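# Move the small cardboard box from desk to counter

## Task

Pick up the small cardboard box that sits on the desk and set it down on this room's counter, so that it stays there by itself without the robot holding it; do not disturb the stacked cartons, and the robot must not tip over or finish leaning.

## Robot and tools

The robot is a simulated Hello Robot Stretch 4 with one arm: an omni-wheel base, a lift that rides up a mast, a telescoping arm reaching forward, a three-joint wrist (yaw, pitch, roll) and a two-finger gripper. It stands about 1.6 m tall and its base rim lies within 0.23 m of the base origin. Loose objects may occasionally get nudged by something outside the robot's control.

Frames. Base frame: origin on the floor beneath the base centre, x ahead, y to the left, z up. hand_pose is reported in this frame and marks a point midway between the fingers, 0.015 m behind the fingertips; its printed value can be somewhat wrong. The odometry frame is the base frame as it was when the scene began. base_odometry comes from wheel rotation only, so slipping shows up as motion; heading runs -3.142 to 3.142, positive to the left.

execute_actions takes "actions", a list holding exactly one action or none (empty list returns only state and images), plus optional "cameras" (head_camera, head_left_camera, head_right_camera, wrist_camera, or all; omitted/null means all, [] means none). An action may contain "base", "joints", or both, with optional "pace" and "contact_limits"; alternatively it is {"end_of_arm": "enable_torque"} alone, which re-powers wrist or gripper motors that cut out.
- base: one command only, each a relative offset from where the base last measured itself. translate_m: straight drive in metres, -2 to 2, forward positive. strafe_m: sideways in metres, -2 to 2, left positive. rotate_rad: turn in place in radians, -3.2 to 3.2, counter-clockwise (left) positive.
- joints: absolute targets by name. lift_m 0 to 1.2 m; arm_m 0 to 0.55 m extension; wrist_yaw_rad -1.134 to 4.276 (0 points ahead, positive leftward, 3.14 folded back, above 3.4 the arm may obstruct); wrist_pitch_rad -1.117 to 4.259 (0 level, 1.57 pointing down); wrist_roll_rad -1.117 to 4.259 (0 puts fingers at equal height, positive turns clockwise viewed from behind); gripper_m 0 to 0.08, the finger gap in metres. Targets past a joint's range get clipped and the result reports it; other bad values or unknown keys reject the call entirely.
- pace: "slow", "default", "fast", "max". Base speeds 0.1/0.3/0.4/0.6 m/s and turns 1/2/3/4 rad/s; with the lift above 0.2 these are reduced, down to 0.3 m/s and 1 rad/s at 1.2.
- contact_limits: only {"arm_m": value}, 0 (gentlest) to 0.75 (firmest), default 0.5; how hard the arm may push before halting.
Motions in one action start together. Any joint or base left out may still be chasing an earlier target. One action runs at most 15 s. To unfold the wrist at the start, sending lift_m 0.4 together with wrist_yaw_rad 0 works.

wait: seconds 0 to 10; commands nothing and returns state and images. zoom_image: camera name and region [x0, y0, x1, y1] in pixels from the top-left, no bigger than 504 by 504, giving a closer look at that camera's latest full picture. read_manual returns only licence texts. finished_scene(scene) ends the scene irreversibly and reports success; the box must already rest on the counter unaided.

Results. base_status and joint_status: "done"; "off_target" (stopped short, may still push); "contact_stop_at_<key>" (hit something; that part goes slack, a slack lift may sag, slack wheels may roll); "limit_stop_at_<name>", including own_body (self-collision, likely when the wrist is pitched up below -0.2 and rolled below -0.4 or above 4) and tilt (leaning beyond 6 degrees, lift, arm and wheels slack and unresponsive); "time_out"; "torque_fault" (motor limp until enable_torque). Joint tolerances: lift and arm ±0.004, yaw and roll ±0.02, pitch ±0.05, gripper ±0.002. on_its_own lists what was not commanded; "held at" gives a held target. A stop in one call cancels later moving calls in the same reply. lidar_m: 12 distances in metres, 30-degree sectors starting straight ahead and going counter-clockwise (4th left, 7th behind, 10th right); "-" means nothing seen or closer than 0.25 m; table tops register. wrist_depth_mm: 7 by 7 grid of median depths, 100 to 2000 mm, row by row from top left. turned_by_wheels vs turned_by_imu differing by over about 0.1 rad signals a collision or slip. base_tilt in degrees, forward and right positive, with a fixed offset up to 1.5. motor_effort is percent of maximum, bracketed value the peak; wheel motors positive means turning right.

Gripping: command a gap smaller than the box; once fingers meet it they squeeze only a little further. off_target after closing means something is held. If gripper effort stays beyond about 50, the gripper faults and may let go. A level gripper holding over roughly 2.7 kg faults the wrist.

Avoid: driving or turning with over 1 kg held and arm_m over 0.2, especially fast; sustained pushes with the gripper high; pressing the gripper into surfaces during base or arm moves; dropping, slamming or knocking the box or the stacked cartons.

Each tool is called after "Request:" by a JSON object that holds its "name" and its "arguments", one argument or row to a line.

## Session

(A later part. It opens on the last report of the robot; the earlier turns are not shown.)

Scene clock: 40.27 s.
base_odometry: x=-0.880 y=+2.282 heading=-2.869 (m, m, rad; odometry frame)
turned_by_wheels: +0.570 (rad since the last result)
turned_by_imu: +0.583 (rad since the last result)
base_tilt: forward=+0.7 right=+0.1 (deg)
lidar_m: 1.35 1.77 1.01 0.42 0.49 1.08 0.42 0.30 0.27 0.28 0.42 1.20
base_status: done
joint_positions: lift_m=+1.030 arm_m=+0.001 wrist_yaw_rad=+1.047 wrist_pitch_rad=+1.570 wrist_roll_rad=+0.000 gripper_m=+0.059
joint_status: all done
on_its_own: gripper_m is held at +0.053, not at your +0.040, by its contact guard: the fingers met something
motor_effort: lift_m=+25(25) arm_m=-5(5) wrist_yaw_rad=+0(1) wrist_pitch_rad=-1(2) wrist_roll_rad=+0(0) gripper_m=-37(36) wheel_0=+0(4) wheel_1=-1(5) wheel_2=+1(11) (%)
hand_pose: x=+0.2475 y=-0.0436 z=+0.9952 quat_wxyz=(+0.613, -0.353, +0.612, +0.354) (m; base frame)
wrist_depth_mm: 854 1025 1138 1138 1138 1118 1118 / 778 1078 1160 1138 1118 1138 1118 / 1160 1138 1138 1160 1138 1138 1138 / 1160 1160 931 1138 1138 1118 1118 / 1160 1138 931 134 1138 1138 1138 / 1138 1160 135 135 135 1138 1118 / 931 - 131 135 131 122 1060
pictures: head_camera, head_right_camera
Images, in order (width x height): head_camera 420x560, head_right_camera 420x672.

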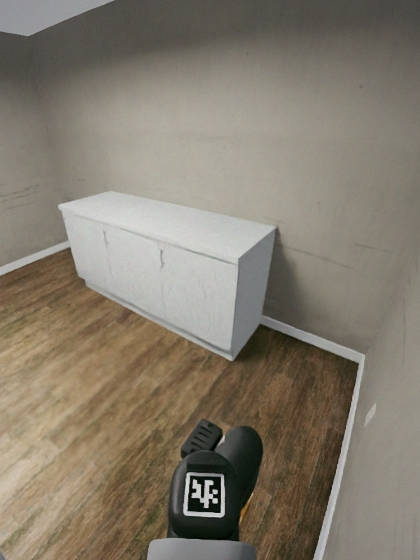

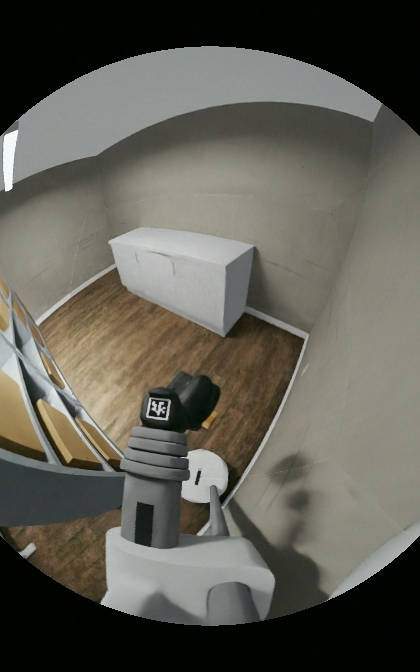

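Request:
{"name": "execute_actions", "arguments": {
  "actions": [
    {"base": {"translate_m": 0.85}, "joints": {"arm_m": 0.51}, "pace": "fast"}
  ]
}}

Scene clock: 44.67 s.
base_odometry: x=-1.699 y=+2.053 heading=-2.869 (m, m, rad; odometry frame)
turned_by_wheels: +0.000 (rad since the last result)
turned_by_imu: +0.003 (rad since the last result)
base_tilt: forward=+0.7 right=+0.1 (deg)
lidar_m: 0.52 0.75 3.02 1.38 1.03 1.00 1.02 0.75 0.71 0.76 1.06 0.54
base_status: done
joint_positions: lift_m=+1.030 arm_m=+0.509 wrist_yaw_rad=+1.047 wrist_pitch_rad=+1.570 wrist_roll_rad=+0.000 gripper_m=+0.059
joint_status: all done
on_its_own: gripper_m is held at +0.053, not at your +0.040, by its contact guard: the fingers met something
motor_effort: lift_m=+25(25) arm_m=+5(8) wrist_yaw_rad=-1(1) wrist_pitch_rad=-1(2) wrist_roll_rad=+0(1) gripper_m=-37(37) wheel_0=-1(4) wheel_1=+0(4) wheel_2=+1(14) (%)
hand_pose: x=+0.7558 y=-0.0436 z=+0.9952 quat_wxyz=(+0.613, -0.353, +0.612, +0.354) (m; base frame)
wrist_depth_mm: 691 231 229 228 228 225 224 / 232 231 229 229 228 226 225 / 232 231 229 229 228 227 225 / 232 230 229 229 228 227 226 / 233 231 230 134 228 227 226 / 233 232 135 134 136 227 226 / 591 - 131 135 131 122 227
pictures: head_camera, head_left_camera, head_right_camera, wrist_camera
camera_calibration (this result's frames):
wrist_camera: T_world_to_cam=[[0.870106, -0.491919, -0.0305075, -0.644924], [-0.49204, -0.870564, 0.00390481, 0.394245], [-0.0284796, 0.0116133, -0.999527, 1.16694], [0, 0, 0, 1]] pos_world=[0.788371, 0.0124131, 1.14517]
Images, in order (width x height): head_camera 420x560, head_left_camera 420x672, head_right_camera 420x672, wrist_camera 616x392.

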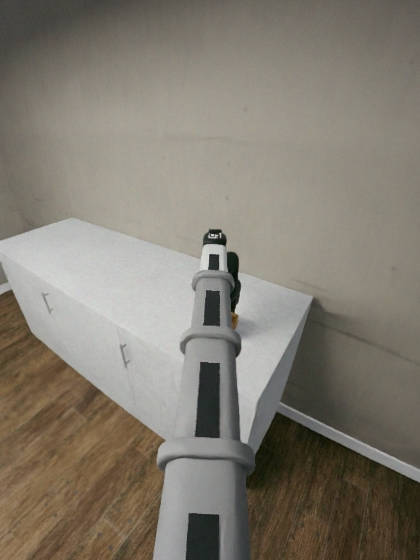

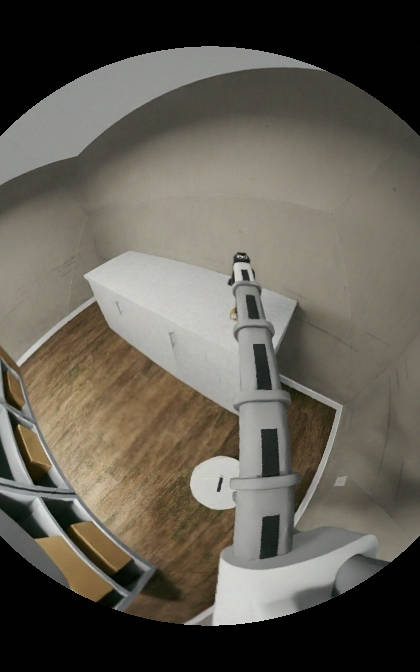

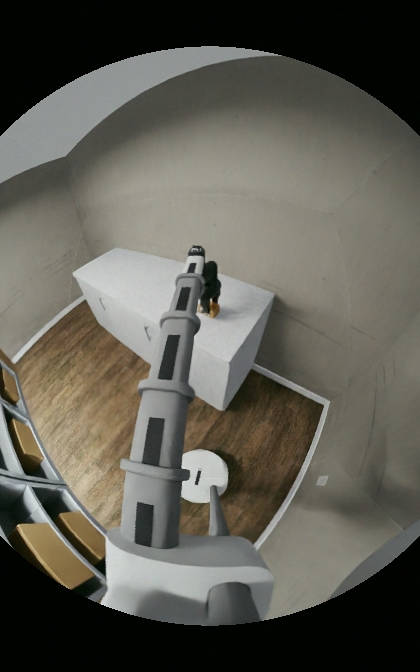

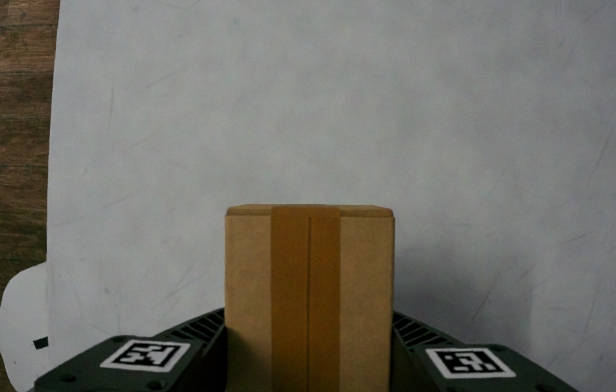

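Request:
{"name": "execute_actions", "arguments": {
  "actions": [
    {"joints": {"lift_m": 0.986}}
  ],
  "cameras": ["wrist_camera"]
}}

Scene clock: 45.97 s.
base_odometry: x=-1.699 y=+2.053 heading=-2.869 (m, m, rad; odometry frame)
turned_by_wheels: +0.000 (rad since the last result)
turned_by_imu: +0.000 (rad since the last result)
base_tilt: forward=+0.7 right=+0.2 (deg)
lidar_m: 0.51 0.74 3.05 1.36 1.03 0.99 1.01 0.75 0.71 0.75 1.02 0.54
base_status: not commanded
joint_positions: lift_m=+0.986 arm_m=+0.509 wrist_yaw_rad=+1.047 wrist_pitch_rad=+1.570 wrist_roll_rad=+0.000 gripper_m=+0.059
joint_status: all done
on_its_own: gripper_m is held at +0.053, not at your +0.040, by its contact guard: the fingers met something
motor_effort: lift_m=+17(23) arm_m=+5(5) wrist_yaw_rad=+1(1) wrist_pitch_rad=-1(1) wrist_roll_rad=-1(0) gripper_m=-38(36) wheel_0=-1(1) wheel_1=+0(0) wheel_2=+1(0) (%)
hand_pose: x=+0.7558 y=-0.0436 z=+0.9518 quat_wxyz=(+0.613, -0.353, +0.612, +0.354) (m; base frame)
wrist_depth_mm: 187 187 186 185 183 183 - / 187 187 186 185 184 183 182 / 188 187 186 185 184 183 183 / 188 187 186 185 184 183 182 / 189 187 187 134 185 184 183 / 189 188 135 134 135 184 183 / 189 - 131 135 131 122 -
pictures: wrist_camera
camera_calibration (this result's frames):
wrist_camera: T_world_to_cam=[[0.870106, -0.491919, -0.0305075, -0.646249], [-0.49204, -0.870564, 0.00390493, 0.394415], [-0.0284796, 0.0116132, -0.999527, 1.12357], [0, 0, 0, 1]] pos_world=[0.788372, 0.0124131, 1.10178]
Images, in order (width x height): wrist_camera 616x392.

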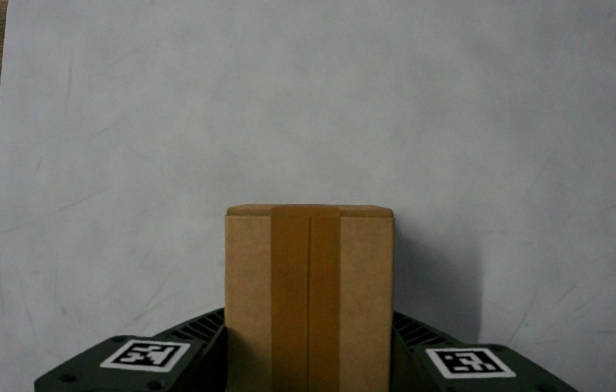

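The box is about 1.5 mm above the counter. Releasing.

Request:
{"name": "execute_actions", "arguments": {
  "actions": [
    {"joints": {"gripper_m": 0.08}}
  ],
  "cameras": ["wrist_camera"]
}}

Request:
{"name": "execute_actions", "arguments": {
  "actions": [
    {"joints": {"lift_m": 1.05}, "pace": "fast"}
  ]
}}

Scene clock: 47.13 s.
base_odometry: x=-1.699 y=+2.053 heading=-2.869 (m, m, rad; odometry frame)
turned_by_wheels: +0.000 (rad since the last result)
turned_by_imu: +0.000 (rad since the last result)
base_tilt: forward=+0.7 right=+0.3 (deg)
lidar_m: 0.53 0.73 3.04 1.41 1.04 1.00 1.00 0.76 0.71 0.75 1.05 0.52
base_status: not commanded
joint_positions: lift_m=+0.986 arm_m=+0.509 wrist_yaw_rad=+1.047 wrist_pitch_rad=+1.570 wrist_roll_rad=+0.000 gripper_m=+0.080
joint_status: all done
motor_effort: lift_m=+18(17) arm_m=+5(5) wrist_yaw_rad=-1(0) wrist_pitch_rad=+0(0) wrist_roll_rad=+1(0) gripper_m=+2(38) wheel_0=-1(1) wheel_1=+0(0) wheel_2=+1(0) (%)
hand_pose: x=+0.7558 y=-0.0436 z=+0.9518 quat_wxyz=(+0.613, -0.353, +0.612, +0.354) (m; base frame)
wrist_depth_mm: 187 187 186 185 185 183 - / 188 187 186 185 185 183 183 / 188 187 187 186 185 183 183 / 189 187 186 186 185 183 183 / 189 188 187 136 185 184 183 / 189 188 140 136 146 184 183 / - 106 137 136 136 110 -
pictures: wrist_camera
camera_calibration (this result's frames):
wrist_camera: T_world_to_cam=[[0.870106, -0.491919, -0.0305075, -0.646249], [-0.492041, -0.870563, 0.00390469, 0.394416], [-0.0284795, 0.0116134, -0.999527, 1.12357], [0, 0, 0, 1]] pos_world=[0.788373, 0.0124131, 1.10178]
Images, in order (width x height): wrist_camera 616x392.

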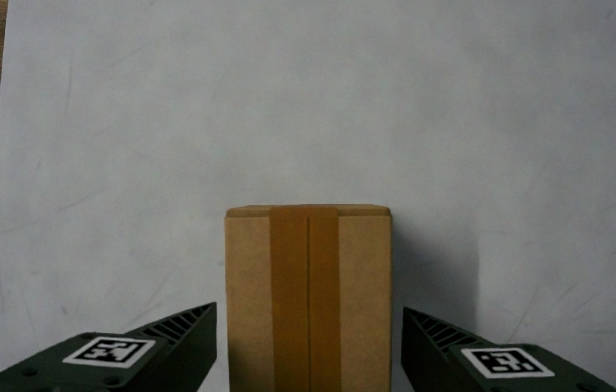

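Scene clock: 48.13 s.
base_odometry: x=-1.699 y=+2.053 heading=-2.869 (m, m, rad; odometry frame)
turned_by_wheels: +0.000 (rad since the last result)
turned_by_imu: +0.000 (rad since the last result)
base_tilt: forward=+0.7 right=+0.1 (deg)
lidar_m: 0.52 0.71 3.04 1.40 1.05 0.99 1.04 0.75 0.72 0.75 1.03 0.56
base_status: not commanded
joint_positions: lift_m=+1.050 arm_m=+0.509 wrist_yaw_rad=+1.047 wrist_pitch_rad=+1.570 wrist_roll_rad=+0.000 gripper_m=+0.080
joint_status: all done
motor_effort: lift_m=+25(25) arm_m=+5(5) wrist_yaw_rad=+1(0) wrist_pitch_rad=-1(1) wrist_roll_rad=+1(0) gripper_m=+2(2) wheel_0=-1(1) wheel_1=+0(0) wheel_2=+0(0) (%)
hand_pose: x=+0.7558 y=-0.0436 z=+1.0152 quat_wxyz=(+0.613, -0.353, +0.612, +0.354) (m; base frame)
wrist_depth_mm: 1182 251 250 249 247 246 245 / 1182 251 250 248 247 246 245 / 1182 251 250 249 248 246 246 / 1182 252 251 249 248 247 246 / 960 253 250 200 248 247 246 / 960 252 251 200 248 247 246 / - 106 226 200 199 110 -
pictures: head_camera, head_left_camera, head_right_camera, wrist_camera
camera_calibration (this result's frames):
wrist_camera: T_world_to_cam=[[0.870106, -0.491919, -0.0305075, -0.644316], [-0.492041, -0.870563, 0.00390469, 0.394169], [-0.0284795, 0.0116134, -0.999527, 1.18694], [0, 0, 0, 1]] pos_world=[0.788375, 0.0124131, 1.16519]
Images, in order (width x height): head_camera 420x560, head_left_camera 420x672, head_right_camera 420x672, wrist_camera 616x392.

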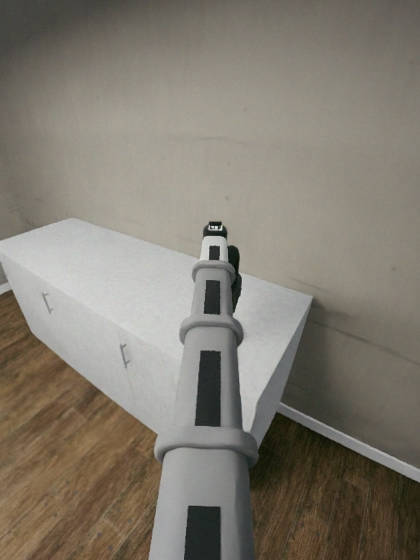

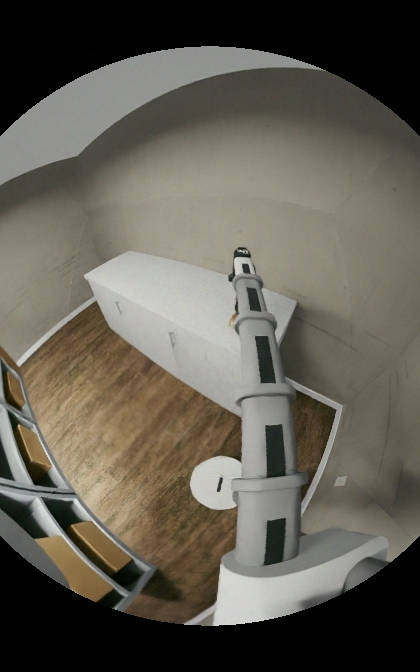

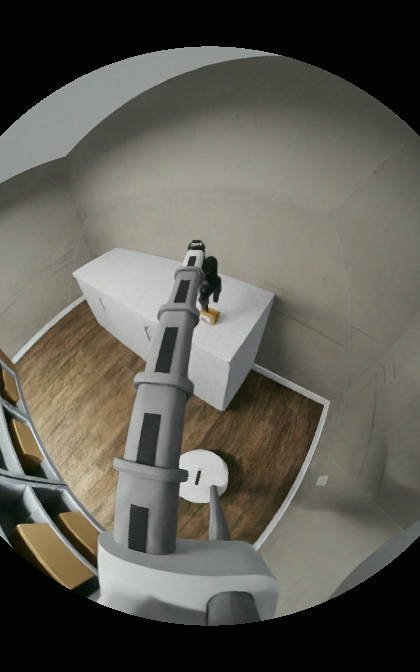

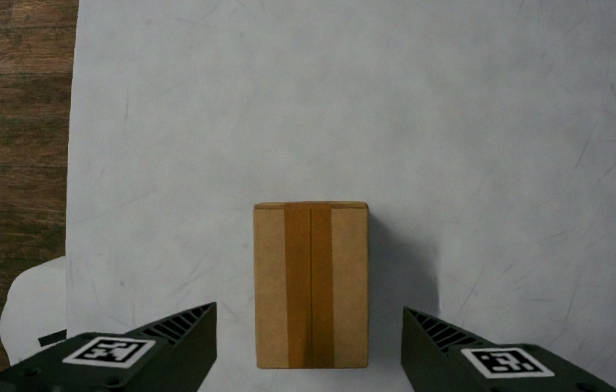

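The box rests on the counter and the gripper is clear of it.

Request:
{"name": "finished_scene", "arguments": {
  "scene": 1
}}

The scene is finished: the task was done.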